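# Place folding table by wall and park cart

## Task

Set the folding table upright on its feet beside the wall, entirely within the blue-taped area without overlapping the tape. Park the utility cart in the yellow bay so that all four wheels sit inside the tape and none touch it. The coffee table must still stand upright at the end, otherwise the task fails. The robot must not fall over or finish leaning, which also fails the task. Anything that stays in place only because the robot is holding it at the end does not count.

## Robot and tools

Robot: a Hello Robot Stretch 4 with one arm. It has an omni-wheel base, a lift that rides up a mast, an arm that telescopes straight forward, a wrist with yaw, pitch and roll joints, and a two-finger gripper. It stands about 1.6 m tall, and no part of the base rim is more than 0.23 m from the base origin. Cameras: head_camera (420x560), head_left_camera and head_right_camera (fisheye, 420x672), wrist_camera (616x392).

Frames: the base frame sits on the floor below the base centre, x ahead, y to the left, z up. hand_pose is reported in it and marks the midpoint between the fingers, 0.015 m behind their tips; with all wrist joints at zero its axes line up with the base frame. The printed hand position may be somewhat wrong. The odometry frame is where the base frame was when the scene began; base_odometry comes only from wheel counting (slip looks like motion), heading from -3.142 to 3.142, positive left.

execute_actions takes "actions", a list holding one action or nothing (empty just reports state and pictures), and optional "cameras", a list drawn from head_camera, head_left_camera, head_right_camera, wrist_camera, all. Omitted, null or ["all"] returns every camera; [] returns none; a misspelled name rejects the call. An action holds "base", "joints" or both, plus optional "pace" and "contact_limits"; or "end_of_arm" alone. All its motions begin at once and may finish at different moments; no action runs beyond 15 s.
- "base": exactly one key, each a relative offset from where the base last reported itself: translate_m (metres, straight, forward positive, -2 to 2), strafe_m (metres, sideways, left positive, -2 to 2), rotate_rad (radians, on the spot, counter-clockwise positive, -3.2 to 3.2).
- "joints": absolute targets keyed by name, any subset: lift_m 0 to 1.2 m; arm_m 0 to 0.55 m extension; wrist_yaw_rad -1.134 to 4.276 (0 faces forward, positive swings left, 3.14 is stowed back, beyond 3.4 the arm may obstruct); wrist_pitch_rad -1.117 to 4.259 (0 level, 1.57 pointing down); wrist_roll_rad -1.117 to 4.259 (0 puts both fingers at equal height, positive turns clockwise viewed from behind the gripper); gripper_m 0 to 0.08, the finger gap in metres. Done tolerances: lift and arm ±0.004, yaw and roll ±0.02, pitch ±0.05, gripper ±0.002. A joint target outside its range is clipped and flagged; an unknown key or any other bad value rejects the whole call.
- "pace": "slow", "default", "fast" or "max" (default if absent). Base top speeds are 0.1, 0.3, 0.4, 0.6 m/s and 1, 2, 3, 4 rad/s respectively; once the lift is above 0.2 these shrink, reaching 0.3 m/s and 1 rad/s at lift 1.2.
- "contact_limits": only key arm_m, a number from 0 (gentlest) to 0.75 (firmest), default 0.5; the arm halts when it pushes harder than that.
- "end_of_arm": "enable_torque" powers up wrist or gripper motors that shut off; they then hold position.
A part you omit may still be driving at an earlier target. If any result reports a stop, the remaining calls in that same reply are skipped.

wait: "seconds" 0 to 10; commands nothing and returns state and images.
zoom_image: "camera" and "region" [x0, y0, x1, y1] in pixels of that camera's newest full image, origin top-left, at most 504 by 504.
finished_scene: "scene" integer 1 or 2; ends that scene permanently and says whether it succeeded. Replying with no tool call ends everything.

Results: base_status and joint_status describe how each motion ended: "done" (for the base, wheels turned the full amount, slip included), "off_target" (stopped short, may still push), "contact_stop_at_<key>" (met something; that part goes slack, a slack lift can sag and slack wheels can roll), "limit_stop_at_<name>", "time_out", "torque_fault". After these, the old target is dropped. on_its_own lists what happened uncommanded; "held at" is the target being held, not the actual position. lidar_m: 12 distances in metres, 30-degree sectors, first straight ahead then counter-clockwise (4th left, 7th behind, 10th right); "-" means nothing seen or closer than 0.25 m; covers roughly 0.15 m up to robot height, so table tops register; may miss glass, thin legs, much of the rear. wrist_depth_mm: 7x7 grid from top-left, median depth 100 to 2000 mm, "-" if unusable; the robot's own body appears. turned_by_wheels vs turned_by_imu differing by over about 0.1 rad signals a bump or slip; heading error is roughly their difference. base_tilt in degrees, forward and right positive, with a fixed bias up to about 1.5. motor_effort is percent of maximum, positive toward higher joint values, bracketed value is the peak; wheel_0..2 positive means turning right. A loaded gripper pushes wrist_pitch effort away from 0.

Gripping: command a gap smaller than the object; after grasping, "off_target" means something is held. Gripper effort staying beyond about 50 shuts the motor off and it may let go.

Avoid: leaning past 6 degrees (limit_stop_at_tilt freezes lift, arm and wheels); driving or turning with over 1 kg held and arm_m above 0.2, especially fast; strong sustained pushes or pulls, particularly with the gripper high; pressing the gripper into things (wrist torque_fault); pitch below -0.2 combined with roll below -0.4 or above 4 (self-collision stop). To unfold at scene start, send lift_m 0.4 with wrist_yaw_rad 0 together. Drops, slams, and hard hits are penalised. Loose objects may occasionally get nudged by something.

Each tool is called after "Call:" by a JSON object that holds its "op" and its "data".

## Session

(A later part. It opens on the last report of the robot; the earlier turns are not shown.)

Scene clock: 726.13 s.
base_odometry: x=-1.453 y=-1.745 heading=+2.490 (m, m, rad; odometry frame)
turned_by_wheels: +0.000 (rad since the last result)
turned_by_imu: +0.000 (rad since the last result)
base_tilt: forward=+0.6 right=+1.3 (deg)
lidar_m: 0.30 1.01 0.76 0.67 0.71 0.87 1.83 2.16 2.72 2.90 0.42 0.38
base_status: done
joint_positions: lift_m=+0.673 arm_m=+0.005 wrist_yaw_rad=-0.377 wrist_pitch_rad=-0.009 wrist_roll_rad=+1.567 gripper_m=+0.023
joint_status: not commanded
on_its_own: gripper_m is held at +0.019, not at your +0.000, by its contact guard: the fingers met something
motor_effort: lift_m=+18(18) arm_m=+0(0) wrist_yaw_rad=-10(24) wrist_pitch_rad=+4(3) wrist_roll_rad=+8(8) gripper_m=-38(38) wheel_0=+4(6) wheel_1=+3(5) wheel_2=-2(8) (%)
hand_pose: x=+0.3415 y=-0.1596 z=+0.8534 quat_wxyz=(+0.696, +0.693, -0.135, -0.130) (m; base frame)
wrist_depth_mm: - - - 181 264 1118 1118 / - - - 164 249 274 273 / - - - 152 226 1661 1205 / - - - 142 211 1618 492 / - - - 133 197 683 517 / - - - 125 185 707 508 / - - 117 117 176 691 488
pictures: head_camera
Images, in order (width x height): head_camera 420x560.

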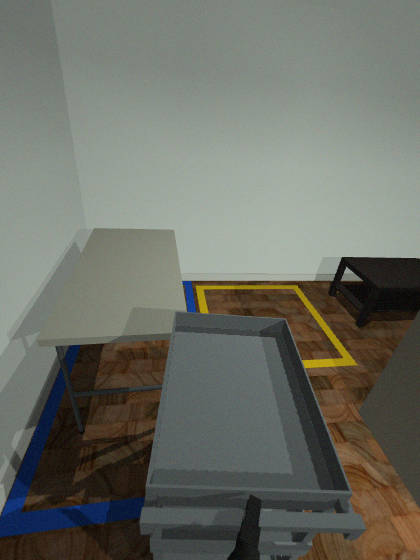

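Call:
{"op": "execute_actions", "data": {"actions": [{"joints":{"gripper_m":0.08}}], "cameras": []}}

Call:
{"op": "execute_actions", "data": {"actions": [{"base":{"translate_m":-0.12}}], "cameras": []}}

Call:
{"op": "execute_actions", "data": {"actions": [{"base":{"strafe_m":-0.03},"joints":{"wrist_yaw_rad":0}}], "cameras": ["head_camera"]}}

Scene clock: 738.60 s.
base_odometry: x=-1.453 y=-1.745 heading=+2.489 (m, m, rad; odometry frame)
turned_by_wheels: +0.000 (rad since the last result)
turned_by_imu: -0.001 (rad since the last result)
base_tilt: forward=+0.7 right=+1.3 (deg)
lidar_m: 0.30 0.99 0.74 0.67 0.69 0.91 1.84 2.17 2.73 2.92 0.44 0.37
base_status: not commanded
joint_positions: lift_m=+0.673 arm_m=+0.005 wrist_yaw_rad=-0.379 wrist_pitch_rad=-0.005 wrist_roll_rad=+1.570 gripper_m=+0.080
joint_status: all done
motor_effort: lift_m=+18(18) arm_m=+0(0) wrist_yaw_rad=-2(9) wrist_pitch_rad=-5(8) wrist_roll_rad=+2(9) gripper_m=+2(39) wheel_0=+1(4) wheel_1=+2(3) wheel_2=-2(2) (%)
hand_pose: x=+0.3411 y=-0.1600 z=+0.8526 quat_wxyz=(+0.695, +0.694, -0.135, -0.132) (m; base frame)
wrist_depth_mm: - - - 181 268 1138 1118 / - - - 165 250 273 278 / - - - 154 229 1661 1205 / - - - 144 213 1618 488 / - - - 135 198 668 508 / - - - 127 186 691 508 / - 123 - 119 146 621 496
pictures: none
No camera images: the call's "cameras" was empty. Leave "cameras" out to get every camera's image.

Scene clock: 740.27 s.
base_odometry: x=-1.358 y=-1.818 heading=+2.489 (m, m, rad; odometry frame)
turned_by_wheels: +0.000 (rad since the last result)
turned_by_imu: +0.000 (rad since the last result)
base_tilt: forward=+0.7 right=+1.3 (deg)
lidar_m: 0.41 1.11 0.73 0.65 0.69 0.89 1.82 2.05 2.56 3.07 1.38 0.44
base_status: done
joint_positions: lift_m=+0.673 arm_m=+0.005 wrist_yaw_rad=-0.380 wrist_pitch_rad=-0.005 wrist_roll_rad=+1.570 gripper_m=+0.080
joint_status: not commanded
motor_effort: lift_m=+18(18) arm_m=+0(0) wrist_yaw_rad=-2(2) wrist_pitch_rad=-9(7) wrist_roll_rad=+2(1) gripper_m=+1(1) wheel_0=-1(7) wheel_1=-1(5) wheel_2=+0(5) (%)
hand_pose: x=+0.3411 y=-0.1600 z=+0.8526 quat_wxyz=(+0.695, +0.694, -0.135, -0.132) (m; base frame)
wrist_depth_mm: - - - 1182 1182 1160 1138 / - - - 320 1366 1281 1182 / - - - 353 377 1430 1118 / - - - 334 - 1537 466 / - - - 310 - 661 508 / - - - 294 891 699 500 / - 123 - 279 146 621 492
pictures: none
No camera images: the call's "cameras" was empty. Leave "cameras" out to get every camera's image.

Scene clock: 741.20 s.
base_odometry: x=-1.340 y=-1.794 heading=+2.490 (m, m, rad; odometry frame)
turned_by_wheels: +0.000 (rad since the last result)
turned_by_imu: +0.000 (rad since the last result)
base_tilt: forward=+0.6 right=+1.3 (deg)
lidar_m: 0.42 1.12 0.77 0.70 0.72 0.93 1.98 2.01 2.56 3.03 1.35 0.45
base_status: done
joint_positions: lift_m=+0.673 arm_m=+0.005 wrist_yaw_rad=+0.000 wrist_pitch_rad=-0.005 wrist_roll_rad=+1.570 gripper_m=+0.080
joint_status: all done
motor_effort: lift_m=+18(18) arm_m=+0(0) wrist_yaw_rad=+0(8) wrist_pitch_rad=-9(7) wrist_roll_rad=+2(2) gripper_m=+1(2) wheel_0=+1(7) wheel_1=+0(12) wheel_2=+2(1) (%)
hand_pose: x=+0.3886 y=-0.0875 z=+0.8526 quat_wxyz=(+0.708, +0.707, -0.002, +0.002) (m; base frame)
wrist_depth_mm: - - - 197 262 1708 1182 / - - - 195 260 1708 496 / - - - 193 258 699 525 / - - - 192 255 741 521 / - - - 250 253 707 512 / - - - 247 831 691 500 / - 123 - 246 146 621 488
pictures: head_camera
Images, in order (width x height): head_camera 420x560.

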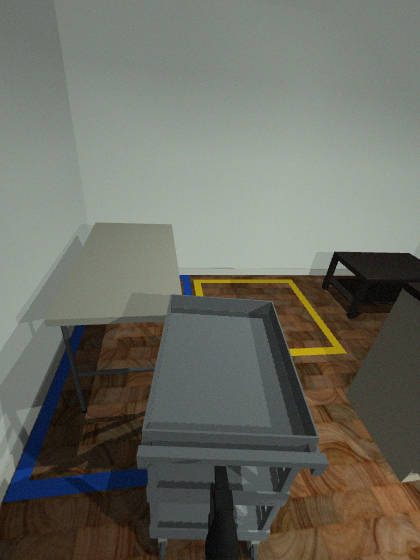

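Call:
{"op": "execute_actions", "data": {"actions": [{"base":{"translate_m":0.085}}], "cameras": []}}

Call:
{"op": "execute_actions", "data": {"actions": [{"joints":{"gripper_m":0.0}}], "cameras": []}}

Call:
{"op": "execute_actions", "data": {"actions": [{"base":{"strafe_m":-0.12},"pace":"slow"}], "cameras": ["head_camera"]}}

Scene clock: 748.07 s.
base_odometry: x=-1.408 y=-1.742 heading=+2.490 (m, m, rad; odometry frame)
turned_by_wheels: +0.000 (rad since the last result)
turned_by_imu: -0.001 (rad since the last result)
base_tilt: forward=+0.7 right=+1.3 (deg)
lidar_m: 0.34 0.38 0.77 0.71 0.71 0.92 1.98 2.10 2.67 3.03 0.50 0.38
base_status: done
joint_positions: lift_m=+0.673 arm_m=+0.005 wrist_yaw_rad=+0.000 wrist_pitch_rad=-0.005 wrist_roll_rad=+1.570 gripper_m=+0.080
joint_status: not commanded
motor_effort: lift_m=+18(18) arm_m=+0(0) wrist_yaw_rad=-1(0) wrist_pitch_rad=-7(8) wrist_roll_rad=+2(2) gripper_m=+1(1) wheel_0=+1(5) wheel_1=+0(7) wheel_2=+0(7) (%)
hand_pose: x=+0.3886 y=-0.0875 z=+0.8526 quat_wxyz=(+0.708, +0.707, -0.002, +0.002) (m; base frame)
wrist_depth_mm: - - - 109 173 1464 1205 / - - - 108 172 621 500 / - - - 107 170 647 525 / - - - 106 169 683 521 / - - - 105 167 668 508 / - - - 105 166 654 504 / - 123 157 104 146 597 488
pictures: none
No camera images: the call's "cameras" was empty. Leave "cameras" out to get every camera's image.

Scene clock: 749.27 s.
base_odometry: x=-1.408 y=-1.742 heading=+2.490 (m, m, rad; odometry frame)
turned_by_wheels: +0.000 (rad since the last result)
turned_by_imu: +0.000 (rad since the last result)
base_tilt: forward=+0.7 right=+1.3 (deg)
lidar_m: 0.33 0.34 0.79 0.71 0.74 0.93 1.97 2.11 2.66 3.03 0.47 0.36
base_status: not commanded
joint_positions: lift_m=+0.673 arm_m=+0.005 wrist_yaw_rad=+0.000 wrist_pitch_rad=-0.008 wrist_roll_rad=+1.570 gripper_m=+0.024
joint_status: gripper_m off_target (ended at +0.024, target +0.000)
on_its_own: gripper_m is held at +0.019, not at your +0.000, by its contact guard: the fingers met something
motor_effort: lift_m=+18(18) arm_m=+0(0) wrist_yaw_rad=+0(1) wrist_pitch_rad=+2(9) wrist_roll_rad=+1(2) gripper_m=-41(46) wheel_0=+2(2) wheel_1=+0(0) wheel_2=+0(0) (%)
hand_pose: x=+0.3886 y=-0.0875 z=+0.8533 quat_wxyz=(+0.707, +0.707, -0.003, +0.003) (m; base frame)
wrist_depth_mm: - - - 109 173 1537 1182 / - - - 108 171 1430 504 / - - - 107 170 661 535 / - - - 106 168 654 525 / - - - 105 167 634 512 / - - - 104 166 661 504 / - - 103 103 164 627 496
pictures: none
No camera images: the call's "cameras" was empty. Leave "cameras" out to get every camera's image.

Scene clock: 751.60 s.
base_odometry: x=-1.335 y=-1.647 heading=+2.490 (m, m, rad; odometry frame)
turned_by_wheels: +0.001 (rad since the last result)
turned_by_imu: +0.001 (rad since the last result)
base_tilt: forward=+0.7 right=+1.3 (deg)
lidar_m: 0.30 0.34 0.91 0.84 0.86 1.08 2.06 2.11 2.64 2.91 1.18 0.39
base_status: done
joint_positions: lift_m=+0.673 arm_m=+0.005 wrist_yaw_rad=+0.011 wrist_pitch_rad=-0.008 wrist_roll_rad=+1.568 gripper_m=+0.023
joint_status: not commanded
on_its_own: gripper_m is held at +0.019, not at your +0.000, by its contact guard: the fingers met something; wrist_yaw_rad is at rest, and its effort (-32) is outside its rest range (-13 to +13)
motor_effort: lift_m=+18(18) arm_m=+0(0) wrist_yaw_rad=-32(33) wrist_pitch_rad=+0(0) wrist_roll_rad=+7(7) gripper_m=-38(41) wheel_0=+6(9) wheel_1=+0(5) wheel_2=+3(1) (%)
hand_pose: x=+0.3896 y=-0.0851 z=+0.8532 quat_wxyz=(+0.708, +0.706, +0.001, +0.007) (m; base frame)
wrist_depth_mm: - - - 128 198 1618 1205 / - - - 124 192 1618 1138 / - - - 120 186 668 508 / - - - 116 180 699 530 / - - - 113 175 683 517 / - - - 110 170 661 504 / - - 106 107 165 647 492
pictures: head_camera
Images, in order (width x height): head_camera 420x560.

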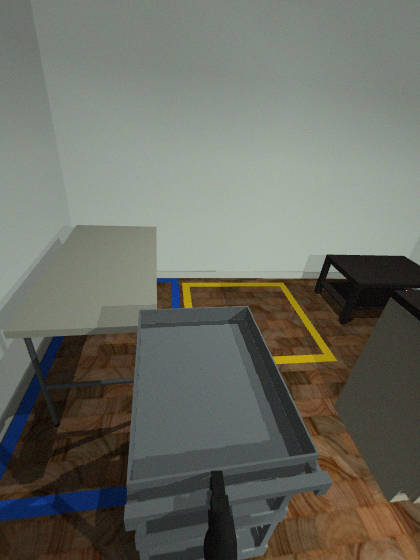

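Call:
{"op": "execute_actions", "data": {"actions": [{"base":{"translate_m":-0.25},"pace":"slow"}], "cameras": []}}

Call:
{"op": "execute_actions", "data": {"actions": [{"base":{"strafe_m":0.26},"joints":{"wrist_yaw_rad":-0.3},"pace":"slow"}], "cameras": []}}

Call:
{"op": "execute_actions", "data": {"actions": [{"joints":{"gripper_m":0.08}}], "cameras": []}}

Call:
{"op": "execute_actions", "data": {"actions": [{"base":{"translate_m":-0.15}}], "cameras": []}}

Call:
{"op": "execute_actions", "data": {"actions": [{"joints":{"wrist_yaw_rad":0}}], "cameras": ["head_camera","head_left_camera"]}}

Scene clock: 765.27 s.
base_odometry: x=-1.136 y=-1.799 heading=+2.490 (m, m, rad; odometry frame)
turned_by_wheels: +0.000 (rad since the last result)
turned_by_imu: -0.001 (rad since the last result)
base_tilt: forward=+0.7 right=+1.3 (deg)
lidar_m: 0.30 0.31 0.89 0.79 0.82 0.99 1.81 1.86 2.36 2.94 1.33 0.38
base_status: done
joint_positions: lift_m=+0.673 arm_m=+0.005 wrist_yaw_rad=+0.000 wrist_pitch_rad=-0.008 wrist_roll_rad=+1.568 gripper_m=+0.023
joint_status: not commanded
on_its_own: gripper_m is held at +0.019, not at your +0.000, by its contact guard: the fingers met something
motor_effort: lift_m=+18(18) arm_m=+0(0) wrist_yaw_rad=-1(34) wrist_pitch_rad=+2(1) wrist_roll_rad=+8(8) gripper_m=-38(38) wheel_0=-5(7) wheel_1=-1(1) wheel_2=+1(10) (%)
hand_pose: x=+0.3886 y=-0.0875 z=+0.8532 quat_wxyz=(+0.708, +0.706, -0.003, +0.003) (m; base frame)
wrist_depth_mm: - - - 127 196 1661 1182 / - - - 123 191 1661 1138 / - - - 119 186 661 508 / - - - 116 179 683 525 / - - - 113 174 676 512 / - - - 110 169 668 508 / - - 106 106 165 647 496
pictures: none
No camera images: the call's "cameras" was empty. Leave "cameras" out to get every camera's image.

Scene clock: 769.00 s.
base_odometry: x=-1.294 y=-2.005 heading=+2.489 (m, m, rad; odometry frame)
turned_by_wheels: -0.001 (rad since the last result)
turned_by_imu: -0.002 (rad since the last result)
base_tilt: forward=+0.7 right=+1.3 (deg)
lidar_m: 0.32 0.90 0.59 0.54 0.55 0.73 1.45 1.87 2.37 3.20 0.40 0.35
base_status: done
joint_positions: lift_m=+0.673 arm_m=+0.005 wrist_yaw_rad=-0.308 wrist_pitch_rad=-0.009 wrist_roll_rad=+1.567 gripper_m=+0.023
joint_status: all done
on_its_own: gripper_m is held at +0.019, not at your +0.000, by its contact guard: the fingers met something; wrist_yaw_rad is at rest, and its effort (+22) is outside its rest range (-13 to +13)
motor_effort: lift_m=+18(18) arm_m=+0(0) wrist_yaw_rad=+22(60) wrist_pitch_rad=+4(6) wrist_roll_rad=+9(10) gripper_m=-38(38) wheel_0=-5(12) wheel_1=-2(7) wheel_2=-4(9) (%)
hand_pose: x=+0.3521 y=-0.1478 z=+0.8535 quat_wxyz=(+0.700, +0.697, -0.112, -0.105) (m; base frame)
wrist_depth_mm: - - - 126 196 1308 1160 / - - - 122 190 1499 1138 / - - - 119 185 661 508 / - - - 116 179 683 521 / - - - 113 174 668 517 / - - - 110 169 647 508 / - - 106 107 166 640 492
pictures: none
No camera images: the call's "cameras" was empty. Leave "cameras" out to get every camera's image.

Scene clock: 770.20 s.
base_odometry: x=-1.294 y=-2.005 heading=+2.490 (m, m, rad; odometry frame)
turned_by_wheels: +0.001 (rad since the last result)
turned_by_imu: +0.000 (rad since the last result)
base_tilt: forward=+0.6 right=+1.3 (deg)
lidar_m: 0.33 0.88 0.59 0.52 0.55 0.70 1.46 1.89 2.36 3.19 0.41 0.36
base_status: not commanded
joint_positions: lift_m=+0.673 arm_m=+0.005 wrist_yaw_rad=-0.301 wrist_pitch_rad=-0.005 wrist_roll_rad=+1.570 gripper_m=+0.080
joint_status: all done
motor_effort: lift_m=+19(19) arm_m=+0(0) wrist_yaw_rad=+2(22) wrist_pitch_rad=-5(7) wrist_roll_rad=+1(8) gripper_m=+2(38) wheel_0=+0(5) wheel_1=-1(2) wheel_2=-1(3) (%)
hand_pose: x=+0.3532 y=-0.1465 z=+0.8525 quat_wxyz=(+0.700, +0.698, -0.108, -0.104) (m; base frame)
wrist_depth_mm: - - - 124 193 1336 1205 / - - - 121 188 1499 484 / - - - 118 182 647 525 / - - - 115 178 668 521 / - - - 112 174 668 508 / - - - 109 169 654 512 / - 123 157 107 146 609 496
pictures: none
No camera images: the call's "cameras" was empty. Leave "cameras" out to get every camera's image.

Scene clock: 772.03 s.
base_odometry: x=-1.175 y=-2.096 heading=+2.490 (m, m, rad; odometry frame)
turned_by_wheels: +0.000 (rad since the last result)
turned_by_imu: +0.000 (rad since the last result)
base_tilt: forward=+0.7 right=+1.3 (deg)
lidar_m: 0.47 0.86 0.57 0.51 0.54 0.67 1.43 1.74 2.20 3.20 1.64 0.48
base_status: done
joint_positions: lift_m=+0.673 arm_m=+0.005 wrist_yaw_rad=-0.300 wrist_pitch_rad=-0.005 wrist_roll_rad=+1.570 gripper_m=+0.080
joint_status: not commanded
motor_effort: lift_m=+19(19) arm_m=+0(0) wrist_yaw_rad=+0(1) wrist_pitch_rad=-8(9) wrist_roll_rad=+2(1) gripper_m=+1(1) wheel_0=-2(4) wheel_1=+0(3) wheel_2=+0(9) (%)
hand_pose: x=+0.3532 y=-0.1464 z=+0.8525 quat_wxyz=(+0.700, +0.699, -0.108, -0.104) (m; base frame)
wrist_depth_mm: - - - 286 1366 1397 1205 / - - - 325 357 373 1098 / - - - 330 - 1537 496 / - - - 322 946 723 521 / - - - 317 931 707 512 / - - - 309 904 707 500 / - 123 - 303 146 621 492
pictures: none
No camera images: the call's "cameras" was empty. Leave "cameras" out to get every camera's image.

Scene clock: 772.77 s.
base_odometry: x=-1.175 y=-2.096 heading=+2.490 (m, m, rad; odometry frame)
turned_by_wheels: +0.000 (rad since the last result)
turned_by_imu: +0.000 (rad since the last result)
base_tilt: forward=+0.7 right=+1.3 (deg)
lidar_m: 0.48 0.87 0.58 0.52 0.53 0.65 1.46 1.73 2.19 3.19 1.62 0.48
base_status: not commanded
joint_positions: lift_m=+0.673 arm_m=+0.005 wrist_yaw_rad=-0.001 wrist_pitch_rad=-0.005 wrist_roll_rad=+1.570 gripper_m=+0.080
joint_status: all done
motor_effort: lift_m=+19(19) arm_m=+0(0) wrist_yaw_rad=+1(5) wrist_pitch_rad=-10(7) wrist_roll_rad=+2(1) gripper_m=+1(1) wheel_0=-2(2) wheel_1=+0(0) wheel_2=-1(1) (%)
hand_pose: x=+0.3886 y=-0.0875 z=+0.8525 quat_wxyz=(+0.707, +0.707, -0.002, +0.002) (m; base frame)
wrist_depth_mm: - - - 264 271 1499 521 / - - - 213 274 741 535 / - - - 216 891 732 525 / - - - 279 904 723 517 / - - - 283 878 707 512 / - - - 290 - 654 500 / - 123 - 297 146 1366 455
pictures: head_camera, head_left_camera
Images, in order (width x height): head_camera 420x560, head_left_camera 420x672.

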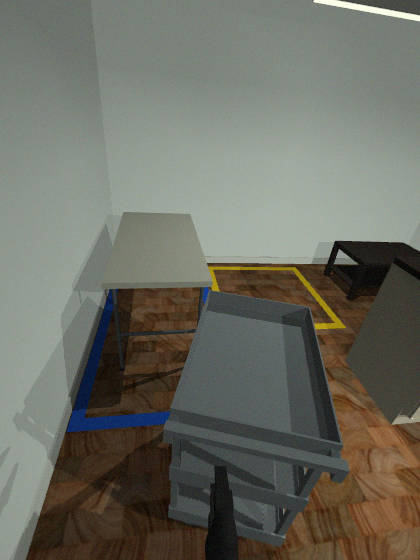

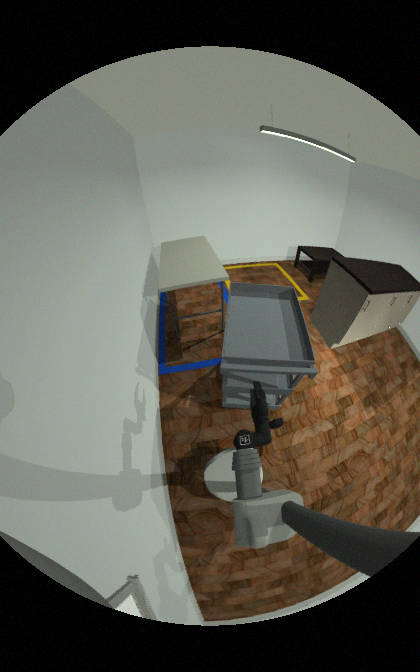

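Call:
{"op": "execute_actions", "data": {"actions": [{"base":{"rotate_rad":-0.25}}], "cameras": []}}

Call:
{"op": "execute_actions", "data": {"actions": [{"base":{"strafe_m":0.04}}], "cameras": ["head_camera"]}}

Scene clock: 778.33 s.
base_odometry: x=-1.175 y=-2.096 heading=+2.240 (m, m, rad; odometry frame)
turned_by_wheels: -0.250 (rad since the last result)
turned_by_imu: -0.254 (rad since the last result)
base_tilt: forward=+0.7 right=+1.3 (deg)
lidar_m: 0.47 0.48 0.67 0.53 0.51 0.56 0.91 1.71 1.85 2.95 2.06 0.52
base_status: done
joint_positions: lift_m=+0.673 arm_m=+0.005 wrist_yaw_rad=+0.000 wrist_pitch_rad=-0.005 wrist_roll_rad=+1.570 gripper_m=+0.080
joint_status: not commanded
motor_effort: lift_m=+19(19) arm_m=+0(0) wrist_yaw_rad=+0(1) wrist_pitch_rad=-7(7) wrist_roll_rad=+2(1) gripper_m=+2(2) wheel_0=+2(3) wheel_1=+2(2) wheel_2=-2(7) (%)
hand_pose: x=+0.3886 y=-0.0875 z=+0.8525 quat_wxyz=(+0.707, +0.707, -0.002, +0.002) (m; base frame)
wrist_depth_mm: - - - 270 1366 1430 1182 / - - - 270 338 1464 1182 / - - - 319 - 1576 466 / - - - 314 917 699 512 / - - - 307 917 707 512 / - - - 298 904 691 500 / - 123 - 297 146 627 492
pictures: none
No camera images: the call's "cameras" was empty. Leave "cameras" out to get every camera's image.

Scene clock: 779.37 s.
base_odometry: x=-1.206 y=-2.121 heading=+2.240 (m, m, rad; odometry frame)
turned_by_wheels: +0.000 (rad since the last result)
turned_by_imu: +0.000 (rad since the last result)
base_tilt: forward=+0.7 right=+1.3 (deg)
lidar_m: 0.45 0.49 0.63 0.49 0.49 0.54 0.81 1.71 1.86 2.94 2.07 0.48
base_status: done
joint_positions: lift_m=+0.673 arm_m=+0.005 wrist_yaw_rad=+0.000 wrist_pitch_rad=-0.005 wrist_roll_rad=+1.570 gripper_m=+0.080
joint_status: not commanded
motor_effort: lift_m=+19(19) arm_m=+0(0) wrist_yaw_rad=+0(0) wrist_pitch_rad=-11(7) wrist_roll_rad=+2(1) gripper_m=+1(2) wheel_0=+0(8) wheel_1=-1(6) wheel_2=+0(3) (%)
hand_pose: x=+0.3886 y=-0.0875 z=+0.8525 quat_wxyz=(+0.707, +0.707, -0.002, +0.002) (m; base frame)
wrist_depth_mm: - - - 271 1308 1397 1182 / - - - 324 349 362 349 / - - - 315 - 732 504 / - - - 309 917 723 512 / - - - 304 931 707 512 / - - - 298 904 699 504 / - 123 - 293 146 621 488
pictures: head_camera
Images, in order (width x height): head_camera 420x560.

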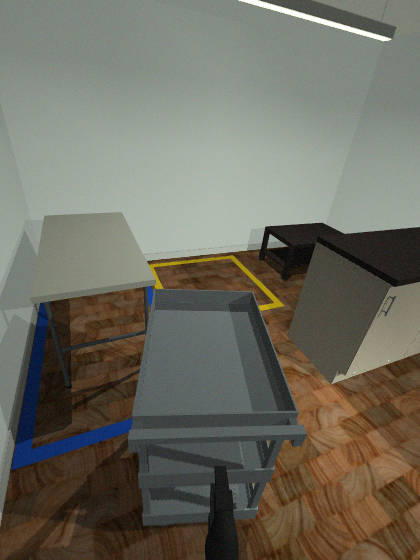

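Call:
{"op": "execute_actions", "data": {"actions": [{"base":{"translate_m":0.135}}], "cameras": []}}

Call:
{"op": "execute_actions", "data": {"actions": [{"joints":{"gripper_m":0.0}}], "cameras": []}}

Call:
{"op": "execute_actions", "data": {"actions": [{"base":{"translate_m":0.3},"pace":"slow"}], "cameras": ["head_camera"]}}

Scene clock: 786.83 s.
base_odometry: x=-1.290 y=-2.015 heading=+2.240 (m, m, rad; odometry frame)
turned_by_wheels: +0.000 (rad since the last result)
turned_by_imu: -0.001 (rad since the last result)
base_tilt: forward=+0.7 right=+1.3 (deg)
lidar_m: 0.31 0.35 0.69 0.55 0.53 0.57 0.87 1.84 1.99 3.13 1.72 0.37
base_status: done
joint_positions: lift_m=+0.673 arm_m=+0.005 wrist_yaw_rad=+0.000 wrist_pitch_rad=-0.005 wrist_roll_rad=+1.570 gripper_m=+0.080
joint_status: not commanded
motor_effort: lift_m=+19(19) arm_m=+0(0) wrist_yaw_rad=-2(1) wrist_pitch_rad=-8(7) wrist_roll_rad=+2(2) gripper_m=+1(1) wheel_0=+0(5) wheel_1=+0(4) wheel_2=+1(9) (%)
hand_pose: x=+0.3886 y=-0.0874 z=+0.8525 quat_wxyz=(+0.707, +0.707, -0.002, +0.002) (m; base frame)
wrist_depth_mm: - - - 120 187 1397 1182 / - - - 118 183 1537 1205 / - - - 116 180 654 504 / - - - 113 177 683 517 / - - - 112 173 661 508 / - - - 110 170 661 500 / - 123 157 108 146 597 496
pictures: none
No camera images: the call's "cameras" was empty. Leave "cameras" out to get every camera's image.

Scene clock: 788.03 s.
base_odometry: x=-1.290 y=-2.015 heading=+2.240 (m, m, rad; odometry frame)
turned_by_wheels: +0.000 (rad since the last result)
turned_by_imu: +0.000 (rad since the last result)
base_tilt: forward=+0.7 right=+1.3 (deg)
lidar_m: 0.33 0.34 0.68 0.52 0.52 0.60 0.88 1.85 1.98 3.14 1.74 0.38
base_status: not commanded
joint_positions: lift_m=+0.673 arm_m=+0.005 wrist_yaw_rad=+0.000 wrist_pitch_rad=-0.009 wrist_roll_rad=+1.570 gripper_m=+0.024
joint_status: gripper_m off_target (ended at +0.024, target +0.000)
on_its_own: gripper_m is held at +0.019, not at your +0.000, by its contact guard: the fingers met something
motor_effort: lift_m=+19(19) arm_m=+0(0) wrist_yaw_rad=+0(2) wrist_pitch_rad=+4(8) wrist_roll_rad=+0(0) gripper_m=-42(48) wheel_0=+0(0) wheel_1=+0(0) wheel_2=+1(1) (%)
hand_pose: x=+0.3886 y=-0.0875 z=+0.8533 quat_wxyz=(+0.707, +0.707, -0.003, +0.003) (m; base frame)
wrist_depth_mm: - - - 120 187 1366 1205 / - - - 118 183 1499 1160 / - - - 115 180 699 508 / - - - 113 176 683 521 / - - - 111 173 676 508 / - - - 109 170 668 508 / - - 107 107 167 640 496
pictures: none
No camera images: the call's "cameras" was empty. Leave "cameras" out to get every camera's image.

Scene clock: 792.33 s.
base_odometry: x=-1.476 y=-1.780 heading=+2.240 (m, m, rad; odometry frame)
turned_by_wheels: +0.000 (rad since the last result)
turned_by_imu: -0.001 (rad since the last result)
base_tilt: forward=+0.7 right=+1.3 (deg)
lidar_m: 0.32 0.34 0.81 0.66 0.65 0.71 1.11 2.12 2.32 3.13 1.32 0.38
base_status: done
joint_positions: lift_m=+0.673 arm_m=+0.005 wrist_yaw_rad=+0.002 wrist_pitch_rad=-0.009 wrist_roll_rad=+1.570 gripper_m=+0.024
joint_status: not commanded
on_its_own: gripper_m is held at +0.019, not at your +0.000, by its contact guard: the fingers met something
motor_effort: lift_m=+19(19) arm_m=+0(0) wrist_yaw_rad=-7(6) wrist_pitch_rad=+2(5) wrist_roll_rad=+0(1) gripper_m=-41(42) wheel_0=+5(4) wheel_1=+1(4) wheel_2=-1(11) (%)
hand_pose: x=+0.3888 y=-0.0870 z=+0.8533 quat_wxyz=(+0.707, +0.707, -0.003, +0.004) (m; base frame)
wrist_depth_mm: - - - 121 188 1464 1182 / - - - 118 185 1576 1205 / - - - 116 180 691 508 / - - - 114 177 691 525 / - - - 112 173 683 521 / - - - 109 170 661 508 / - - 107 107 167 647 500
pictures: head_camera
Images, in order (width x height): head_camera 420x560.

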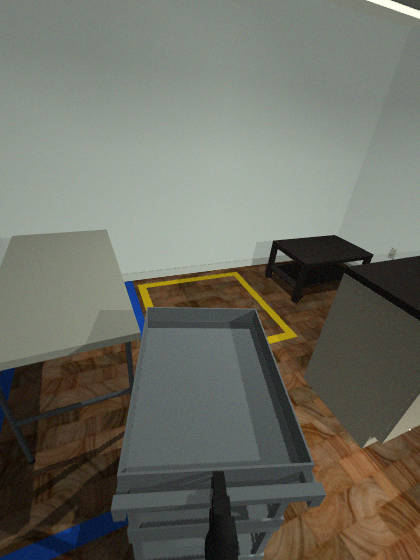

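Stable and clearing the table. Continuing.

Call:
{"op": "execute_actions", "data": {"actions": [{"base":{"translate_m":0.4},"pace":"slow"}], "cameras": ["head_camera","head_left_camera"]}}

Scene clock: 803.27 s.
base_odometry: x=-1.724 y=-1.467 heading=+2.241 (m, m, rad; odometry frame)
turned_by_wheels: +0.000 (rad since the last result)
turned_by_imu: -0.001 (rad since the last result)
base_tilt: forward=+0.7 right=+1.3 (deg)
lidar_m: 0.34 0.33 0.63 0.81 0.80 0.89 1.37 2.51 2.74 2.97 1.13 0.36
base_status: done
joint_positions: lift_m=+0.673 arm_m=+0.005 wrist_yaw_rad=+0.003 wrist_pitch_rad=-0.009 wrist_roll_rad=+1.570 gripper_m=+0.024
joint_status: not commanded
on_its_own: gripper_m is held at +0.019, not at your +0.000, by its contact guard: the fingers met something
motor_effort: lift_m=+19(19) arm_m=+0(0) wrist_yaw_rad=-9(10) wrist_pitch_rad=+3(4) wrist_roll_rad=+0(1) gripper_m=-40(41) wheel_0=+5(6) wheel_1=+1(3) wheel_2=-2(6) (%)
hand_pose: x=+0.3889 y=-0.0868 z=+0.8533 quat_wxyz=(+0.707, +0.707, -0.002, +0.004) (m; base frame)
wrist_depth_mm: - - - 121 189 1618 1182 / - - - 118 185 1576 1182 / - - - 116 180 707 504 / - - - 114 177 691 521 / - - - 112 173 683 517 / 1921 1863 1983 109 170 661 508 / 1808 1808 107 107 167 654 500
pictures: head_camera, head_left_camera
Images, in order (width x height): head_camera 420x560, head_left_camera 420x672.

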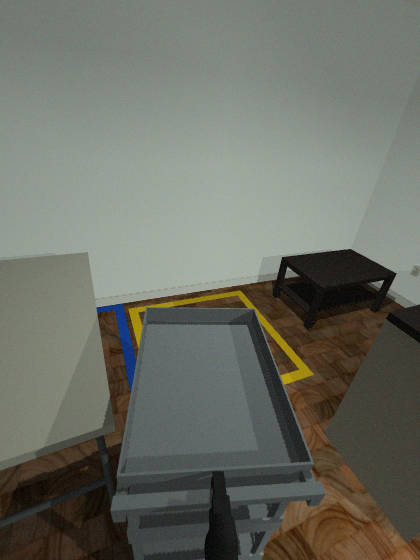

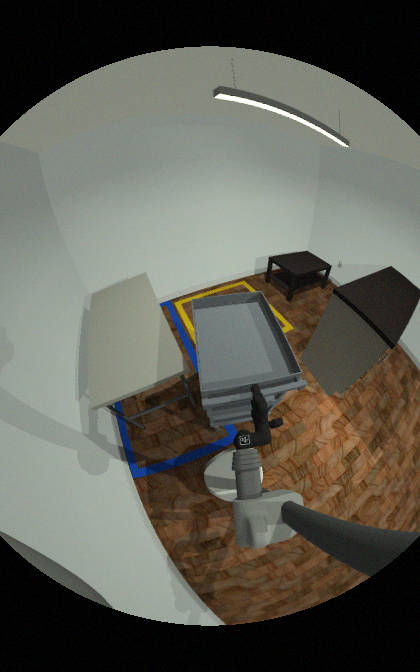

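Call:
{"op": "execute_actions", "data": {"actions": [{"base":{"translate_m":0.55},"pace":"slow"}], "cameras": ["head_left_camera"]}}

Call:
{"op": "execute_actions", "data": {"actions": [{"base":{"translate_m":0.4},"pace":"slow"}], "cameras": ["head_left_camera","head_right_camera"]}}

Scene clock: 817.70 s.
base_odometry: x=-2.066 y=-1.036 heading=+2.241 (m, m, rad; odometry frame)
turned_by_wheels: +0.000 (rad since the last result)
turned_by_imu: -0.002 (rad since the last result)
base_tilt: forward=+0.7 right=+1.3 (deg)
lidar_m: 0.32 0.34 0.25 0.25 0.98 1.11 1.72 3.01 3.30 0.93 0.92 0.38
base_status: done
joint_positions: lift_m=+0.673 arm_m=+0.005 wrist_yaw_rad=+0.004 wrist_pitch_rad=-0.009 wrist_roll_rad=+1.568 gripper_m=+0.023
joint_status: not commanded
on_its_own: gripper_m is held at +0.019, not at your +0.000, by its contact guard: the fingers met something
motor_effort: lift_m=+19(19) arm_m=+0(0) wrist_yaw_rad=-12(13) wrist_pitch_rad=+3(4) wrist_roll_rad=+6(6) gripper_m=-39(40) wheel_0=+5(8) wheel_1=+2(6) wheel_2=-2(8) (%)
hand_pose: x=+0.3889 y=-0.0866 z=+0.8533 quat_wxyz=(+0.708, +0.706, -0.002, +0.004) (m; base frame)
wrist_depth_mm: - - - 125 195 1499 1182 / 1863 1863 1921 122 190 1576 1205 / 1708 1863 1808 119 184 1464 508 / 1576 1661 1618 116 179 683 521 / 1537 1576 1576 113 175 676 517 / 1430 1464 1430 111 171 661 508 / 1366 1397 107 108 167 640 496
pictures: head_left_camera
Images, in order (width x height): head_left_camera 420x672.

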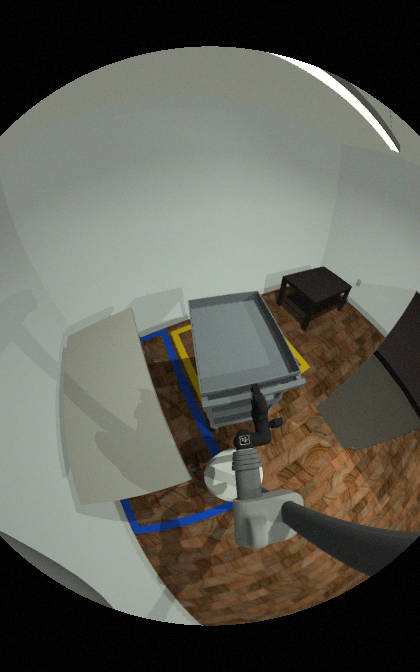

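Scene clock: 822.97 s.
base_odometry: x=-2.314 y=-0.722 heading=+2.241 (m, m, rad; odometry frame)
turned_by_wheels: +0.000 (rad since the last result)
turned_by_imu: -0.003 (rad since the last result)
base_tilt: forward=+0.6 right=+1.4 (deg)
lidar_m: 0.34 0.33 0.44 0.34 0.32 0.35 1.96 3.38 0.97 0.83 1.40 0.38
base_status: done
joint_positions: lift_m=+0.673 arm_m=+0.005 wrist_yaw_rad=-0.005 wrist_pitch_rad=-0.010 wrist_roll_rad=+1.568 gripper_m=+0.023
joint_status: not commanded
on_its_own: gripper_m is held at +0.019, not at your +0.000, by its contact guard: the fingers met something; wrist_yaw_rad is at rest, and its effort (+14) is outside its rest range (-13 to +13)
motor_effort: lift_m=+19(19) arm_m=+0(0) wrist_yaw_rad=+14(15) wrist_pitch_rad=+5(6) wrist_roll_rad=+6(7) gripper_m=-38(38) wheel_0=+1(8) wheel_1=+1(8) wheel_2=-3(8) (%)
hand_pose: x=+0.3881 y=-0.0885 z=+0.8535 quat_wxyz=(+0.708, +0.706, -0.005, +0.002) (m; base frame)
wrist_depth_mm: 1576 1576 1661 117 183 1336 1205 / 1430 1537 1499 115 180 1537 1205 / 1366 1366 1397 113 176 627 512 / 1229 1281 1281 112 174 691 525 / 1182 1182 1205 110 172 668 512 / 1098 1098 1138 108 168 661 504 / 1042 1042 106 107 167 647 500
pictures: head_left_camera, head_right_camera
Images, in order (width x height): head_left_camera 420x672, head_right_camera 420x672.

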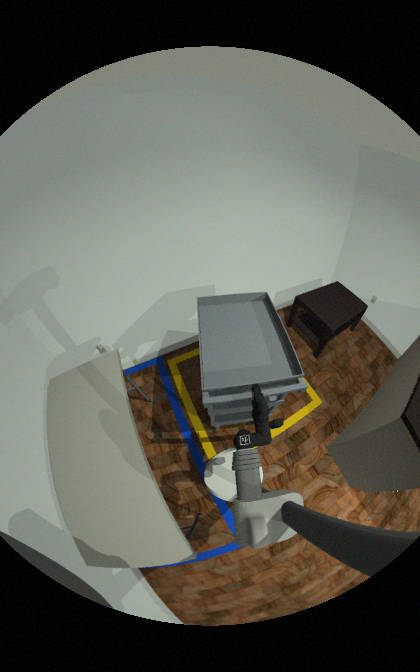

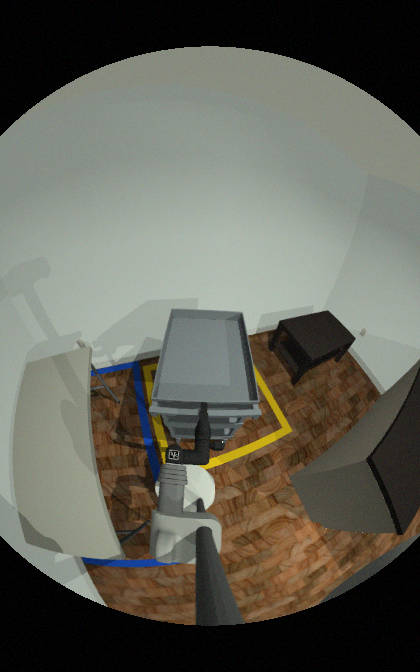

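Call:
{"op": "execute_actions", "data": {"actions": [{"base":{"translate_m":0.07},"pace":"slow"}], "cameras": []}}

Call:
{"op": "execute_actions", "data": {"actions": [{"joints":{"gripper_m":0.08}}], "cameras": []}}

Call:
{"op": "execute_actions", "data": {"actions": [{"base":{"translate_m":-0.15}}], "cameras": []}}

Call:
{"op": "execute_actions", "data": {"actions": [{"base":{"strafe_m":-0.15}}], "cameras": []}}

Call:
{"op": "execute_actions", "data": {"actions": [{"base":{"translate_m":-0.4}}]}}

Scene clock: 832.70 s.
base_odometry: x=-2.358 y=-0.668 heading=+2.241 (m, m, rad; odometry frame)
turned_by_wheels: +0.000 (rad since the last result)
turned_by_imu: -0.001 (rad since the last result)
base_tilt: forward=+0.7 right=+1.3 (deg)
lidar_m: 0.32 0.35 0.47 0.36 0.34 0.40 2.02 3.43 0.94 0.83 1.38 0.37
base_status: done
joint_positions: lift_m=+0.673 arm_m=+0.005 wrist_yaw_rad=-0.005 wrist_pitch_rad=-0.010 wrist_roll_rad=+1.568 gripper_m=+0.023
joint_status: not commanded
on_its_own: gripper_m is held at +0.019, not at your +0.000, by its contact guard: the fingers met something; wrist_yaw_rad is at rest, and its effort (+15) is outside its rest range (-13 to +13)
motor_effort: lift_m=+19(19) arm_m=+0(0) wrist_yaw_rad=+15(17) wrist_pitch_rad=+6(4) wrist_roll_rad=+7(7) gripper_m=-38(38) wheel_0=+1(7) wheel_1=+1(0) wheel_2=-4(11) (%)
hand_pose: x=+0.3881 y=-0.0886 z=+0.8535 quat_wxyz=(+0.708, +0.706, -0.005, +0.002) (m; base frame)
wrist_depth_mm: 1464 1499 1576 115 180 1229 1229 / 1366 1430 1397 113 177 1499 1138 / 1255 1308 1281 112 175 640 512 / 1138 1205 1182 111 173 647 525 / 1118 1118 1098 109 171 683 521 / 1025 1042 1042 108 168 654 504 / 991 1008 106 106 167 647 496
pictures: none
No camera images: the call's "cameras" was empty. Leave "cameras" out to get every camera's image.

Scene clock: 833.90 s.
base_odometry: x=-2.358 y=-0.668 heading=+2.241 (m, m, rad; odometry frame)
turned_by_wheels: +0.000 (rad since the last result)
turned_by_imu: +0.000 (rad since the last result)
base_tilt: forward=+0.6 right=+1.3 (deg)
lidar_m: 0.32 0.35 0.48 0.37 0.35 0.39 2.01 3.45 0.95 0.82 1.37 0.37
base_status: not commanded
joint_positions: lift_m=+0.673 arm_m=+0.005 wrist_yaw_rad=+0.000 wrist_pitch_rad=-0.005 wrist_roll_rad=+1.570 gripper_m=+0.080
joint_status: all done
motor_effort: lift_m=+19(19) arm_m=+0(0) wrist_yaw_rad=+0(14) wrist_pitch_rad=-7(8) wrist_roll_rad=+2(7) gripper_m=+2(42) wheel_0=+1(1) wheel_1=+1(1) wheel_2=-2(4) (%)
hand_pose: x=+0.3886 y=-0.0875 z=+0.8525 quat_wxyz=(+0.708, +0.707, -0.002, +0.002) (m; base frame)
wrist_depth_mm: 1464 1499 1537 113 178 1229 1205 / 1336 1397 1430 112 177 1464 1098 / 1255 1281 1229 111 174 676 525 / 1160 1229 1205 110 172 683 521 / 1098 1098 1160 109 170 668 504 / 1042 1042 1060 107 168 647 504 / - 123 157 106 146 609 496
pictures: none
No camera images: the call's "cameras" was empty. Leave "cameras" out to get every camera's image.

Scene clock: 835.73 s.
base_odometry: x=-2.264 y=-0.785 heading=+2.241 (m, m, rad; odometry frame)
turned_by_wheels: +0.000 (rad since the last result)
turned_by_imu: +0.000 (rad since the last result)
base_tilt: forward=+0.7 right=+1.3 (deg)
lidar_m: 0.49 0.84 0.38 0.30 0.27 0.33 1.92 3.32 1.04 0.84 1.53 0.52
base_status: done
joint_positions: lift_m=+0.673 arm_m=+0.005 wrist_yaw_rad=+0.000 wrist_pitch_rad=-0.005 wrist_roll_rad=+1.570 gripper_m=+0.080
joint_status: not commanded
motor_effort: lift_m=+19(19) arm_m=+0(0) wrist_yaw_rad=+0(1) wrist_pitch_rad=-10(8) wrist_roll_rad=+2(2) gripper_m=+1(1) wheel_0=-2(6) wheel_1=+1(7) wheel_2=+0(5) (%)
hand_pose: x=+0.3886 y=-0.0875 z=+0.8525 quat_wxyz=(+0.708, +0.707, -0.002, +0.002) (m; base frame)
wrist_depth_mm: 1661 1661 1756 273 343 1397 1205 / 1499 1499 1618 327 366 504 359 / 1397 1430 1464 325 1537 699 521 / 1336 1366 1366 322 931 723 521 / 1229 1229 1281 315 917 707 512 / 1182 1160 1205 312 904 691 500 / - 123 1138 309 146 621 488
pictures: none
No camera images: the call's "cameras" was empty. Leave "cameras" out to get every camera's image.

Scene clock: 837.47 s.
base_odometry: x=-2.147 y=-0.692 heading=+2.241 (m, m, rad; odometry frame)
turned_by_wheels: +0.000 (rad since the last result)
turned_by_imu: +0.000 (rad since the last result)
base_tilt: forward=+0.7 right=+1.3 (deg)
lidar_m: 0.48 0.51 0.55 0.43 0.43 1.39 2.19 3.26 0.86 0.67 1.20 0.50
base_status: done
joint_positions: lift_m=+0.673 arm_m=+0.005 wrist_yaw_rad=+0.000 wrist_pitch_rad=-0.005 wrist_roll_rad=+1.570 gripper_m=+0.080
joint_status: not commanded
motor_effort: lift_m=+19(19) arm_m=+0(0) wrist_yaw_rad=-1(0) wrist_pitch_rad=-7(8) wrist_roll_rad=+1(2) gripper_m=+1(2) wheel_0=+0(9) wheel_1=+2(2) wheel_2=+1(1) (%)
hand_pose: x=+0.3886 y=-0.0875 z=+0.8525 quat_wxyz=(+0.708, +0.707, -0.002, +0.002) (m; base frame)
wrist_depth_mm: 1708 1756 1863 1863 1808 1397 1160 / 1576 1618 1661 1708 1708 1397 1160 / 1464 1537 1537 1576 1661 1618 1160 / 1366 1397 1430 262 1499 1430 1138 / 1281 1308 1366 317 917 668 508 / 1205 1229 1281 314 904 699 500 / - 123 1182 310 146 621 488
pictures: none
No camera images: the call's "cameras" was empty. Leave "cameras" out to get every camera's image.

Scene clock: 840.30 s.
base_odometry: x=-1.898 y=-1.005 heading=+2.241 (m, m, rad; odometry frame)
turned_by_wheels: +0.000 (rad since the last result)
turned_by_imu: +0.001 (rad since the last result)
base_tilt: forward=+0.7 right=+1.3 (deg)
lidar_m: 0.88 0.75 0.38 0.41 1.10 1.23 1.88 2.87 3.17 0.83 0.82 1.70
base_status: done
joint_positions: lift_m=+0.673 arm_m=+0.005 wrist_yaw_rad=+0.000 wrist_pitch_rad=-0.005 wrist_roll_rad=+1.570 gripper_m=+0.080
joint_status: not commanded
motor_effort: lift_m=+19(19) arm_m=+0(0) wrist_yaw_rad=+0(1) wrist_pitch_rad=-5(7) wrist_roll_rad=+2(2) gripper_m=+1(2) wheel_0=-1(10) wheel_1=+0(6) wheel_2=-3(12) (%)
hand_pose: x=+0.3886 y=-0.0874 z=+0.8525 quat_wxyz=(+0.708, +0.707, -0.002, +0.002) (m; base frame)
wrist_depth_mm: - - - - 1756 1397 1205 / - - - - - 1618 1182 / 1983 1921 1983 - - 1661 1182 / 1708 1756 1808 1921 1921 1618 1182 / 1618 1708 1708 723 1255 732 891 / 1537 1618 1618 707 1229 1078 917 / - 123 1499 699 146 723 904
pictures: head_camera, head_left_camera, head_right_camera, wrist_camera
Images, in order (width x height): head_camera 420x560, head_left_camera 420x672, head_right_camera 420x672, wrist_camera 616x392.

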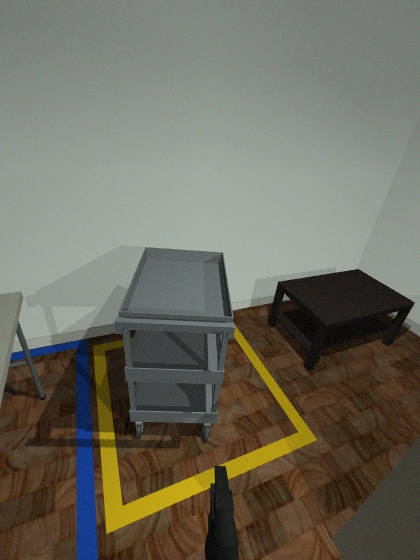

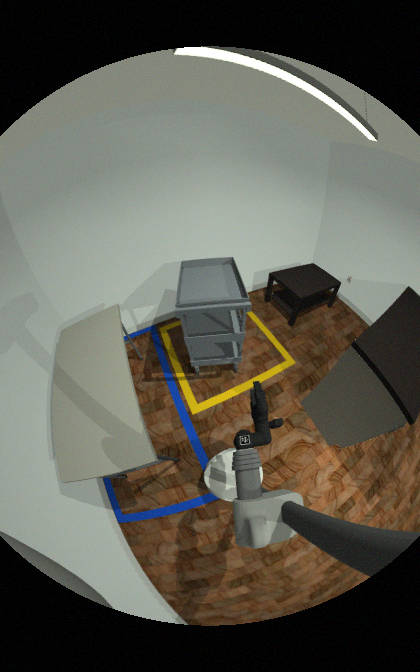

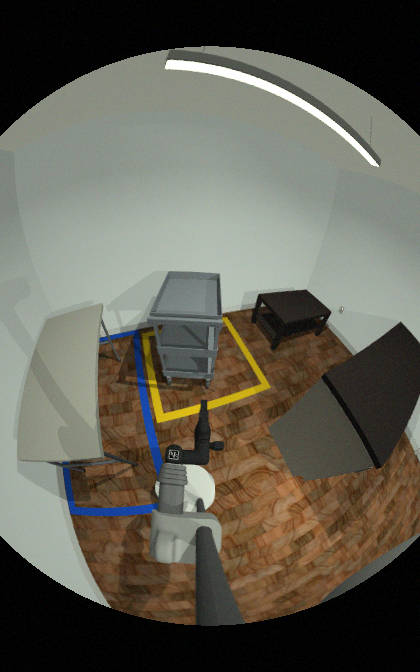

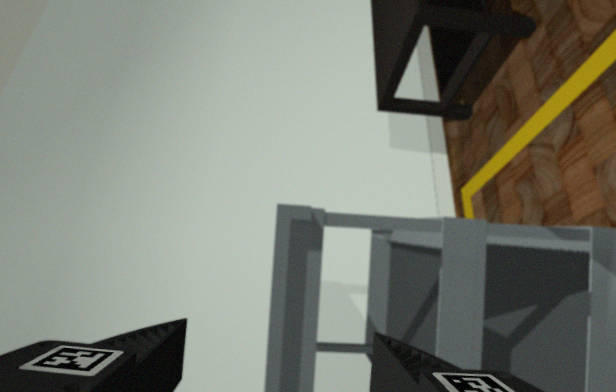

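Call:
{"op": "execute_actions", "data": {"actions": [{"base":{"translate_m":0.4}}], "cameras": []}}

Call:
{"op": "execute_actions", "data": {"actions": [{"base":{"strafe_m":0.15}}], "cameras": []}}

Call:
{"op": "execute_actions", "data": {"actions": [{"base":{"translate_m":0.085}}], "cameras": ["wrist_camera"]}}

Scene clock: 851.53 s.
base_odometry: x=-2.147 y=-0.692 heading=+2.241 (m, m, rad; odometry frame)
turned_by_wheels: +0.000 (rad since the last result)
turned_by_imu: -0.002 (rad since the last result)
base_tilt: forward=+0.7 right=+1.4 (deg)
lidar_m: 0.47 0.52 0.58 0.44 0.44 1.40 2.18 3.25 0.84 0.69 1.19 0.51
base_status: done
joint_positions: lift_m=+0.673 arm_m=+0.005 wrist_yaw_rad=+0.000 wrist_pitch_rad=-0.005 wrist_roll_rad=+1.570 gripper_m=+0.080
joint_status: not commanded
motor_effort: lift_m=+19(19) arm_m=+0(0) wrist_yaw_rad=-1(0) wrist_pitch_rad=-8(7) wrist_roll_rad=+2(2) gripper_m=+1(2) wheel_0=+0(3) wheel_1=+1(5) wheel_2=+1(9) (%)
hand_pose: x=+0.3886 y=-0.0874 z=+0.8525 quat_wxyz=(+0.708, +0.707, -0.002, +0.002) (m; base frame)
wrist_depth_mm: 1708 1708 1756 1863 1863 1430 1182 / 1576 1661 1618 1708 1708 1397 1182 / 1537 1430 1537 1537 1661 1576 1160 / 1366 1366 1430 263 1499 1537 1138 / 1281 1308 1308 317 931 668 484 / 1205 1229 1255 314 917 691 500 / - 123 1182 310 146 621 492
pictures: none
No camera images: the call's "cameras" was empty. Leave "cameras" out to get every camera's image.

Scene clock: 853.27 s.
base_odometry: x=-2.264 y=-0.785 heading=+2.241 (m, m, rad; odometry frame)
turned_by_wheels: +0.000 (rad since the last result)
turned_by_imu: +0.000 (rad since the last result)
base_tilt: forward=+0.6 right=+1.3 (deg)
lidar_m: 0.47 0.84 0.40 0.29 0.29 0.29 1.93 3.31 1.00 0.83 1.53 0.50
base_status: done
joint_positions: lift_m=+0.673 arm_m=+0.005 wrist_yaw_rad=+0.000 wrist_pitch_rad=-0.005 wrist_roll_rad=+1.570 gripper_m=+0.080
joint_status: not commanded
motor_effort: lift_m=+19(19) arm_m=+0(0) wrist_yaw_rad=-1(1) wrist_pitch_rad=-8(9) wrist_roll_rad=+2(2) gripper_m=+2(2) wheel_0=-1(6) wheel_1=+0(4) wheel_2=+0(2) (%)
hand_pose: x=+0.3886 y=-0.0874 z=+0.8525 quat_wxyz=(+0.708, +0.707, -0.002, +0.002) (m; base frame)
wrist_depth_mm: 1618 1708 1661 274 343 1397 1205 / 1499 1576 1618 329 364 504 364 / 1430 1430 1499 324 1537 683 525 / 1336 1366 1397 322 946 723 521 / 1229 1255 1308 315 931 715 512 / 1182 1182 1205 312 904 691 496 / - 123 1118 312 146 615 496
pictures: none
No camera images: the call's "cameras" was empty. Leave "cameras" out to get every camera's image.

Scene clock: 854.73 s.
base_odometry: x=-2.317 y=-0.718 heading=+2.241 (m, m, rad; odometry frame)
turned_by_wheels: +0.000 (rad since the last result)
turned_by_imu: +0.000 (rad since the last result)
base_tilt: forward=+0.7 right=+1.3 (deg)
lidar_m: 0.39 0.41 0.44 0.34 0.33 0.35 1.95 3.39 0.97 0.83 1.42 0.43
base_status: done
joint_positions: lift_m=+0.673 arm_m=+0.005 wrist_yaw_rad=+0.000 wrist_pitch_rad=-0.005 wrist_roll_rad=+1.570 gripper_m=+0.080
joint_status: not commanded
motor_effort: lift_m=+19(19) arm_m=+0(0) wrist_yaw_rad=-1(1) wrist_pitch_rad=-7(7) wrist_roll_rad=+2(3) gripper_m=+1(1) wheel_0=+2(6) wheel_1=-1(5) wheel_2=+2(7) (%)
hand_pose: x=+0.3886 y=-0.0874 z=+0.8525 quat_wxyz=(+0.708, +0.707, -0.002, +0.002) (m; base frame)
wrist_depth_mm: 1537 1576 1618 181 247 274 276 / 1430 1464 1464 179 244 1618 1098 / 1336 1366 1366 177 242 683 525 / 1255 1255 1308 176 238 723 521 / 1138 1182 1182 174 237 707 508 / 1098 1118 1118 229 234 683 504 / - 123 1025 228 146 627 492
pictures: wrist_camera
Images, in order (width x height): wrist_camera 616x392.

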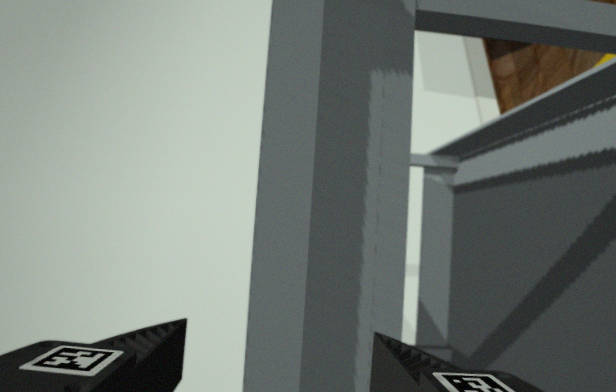

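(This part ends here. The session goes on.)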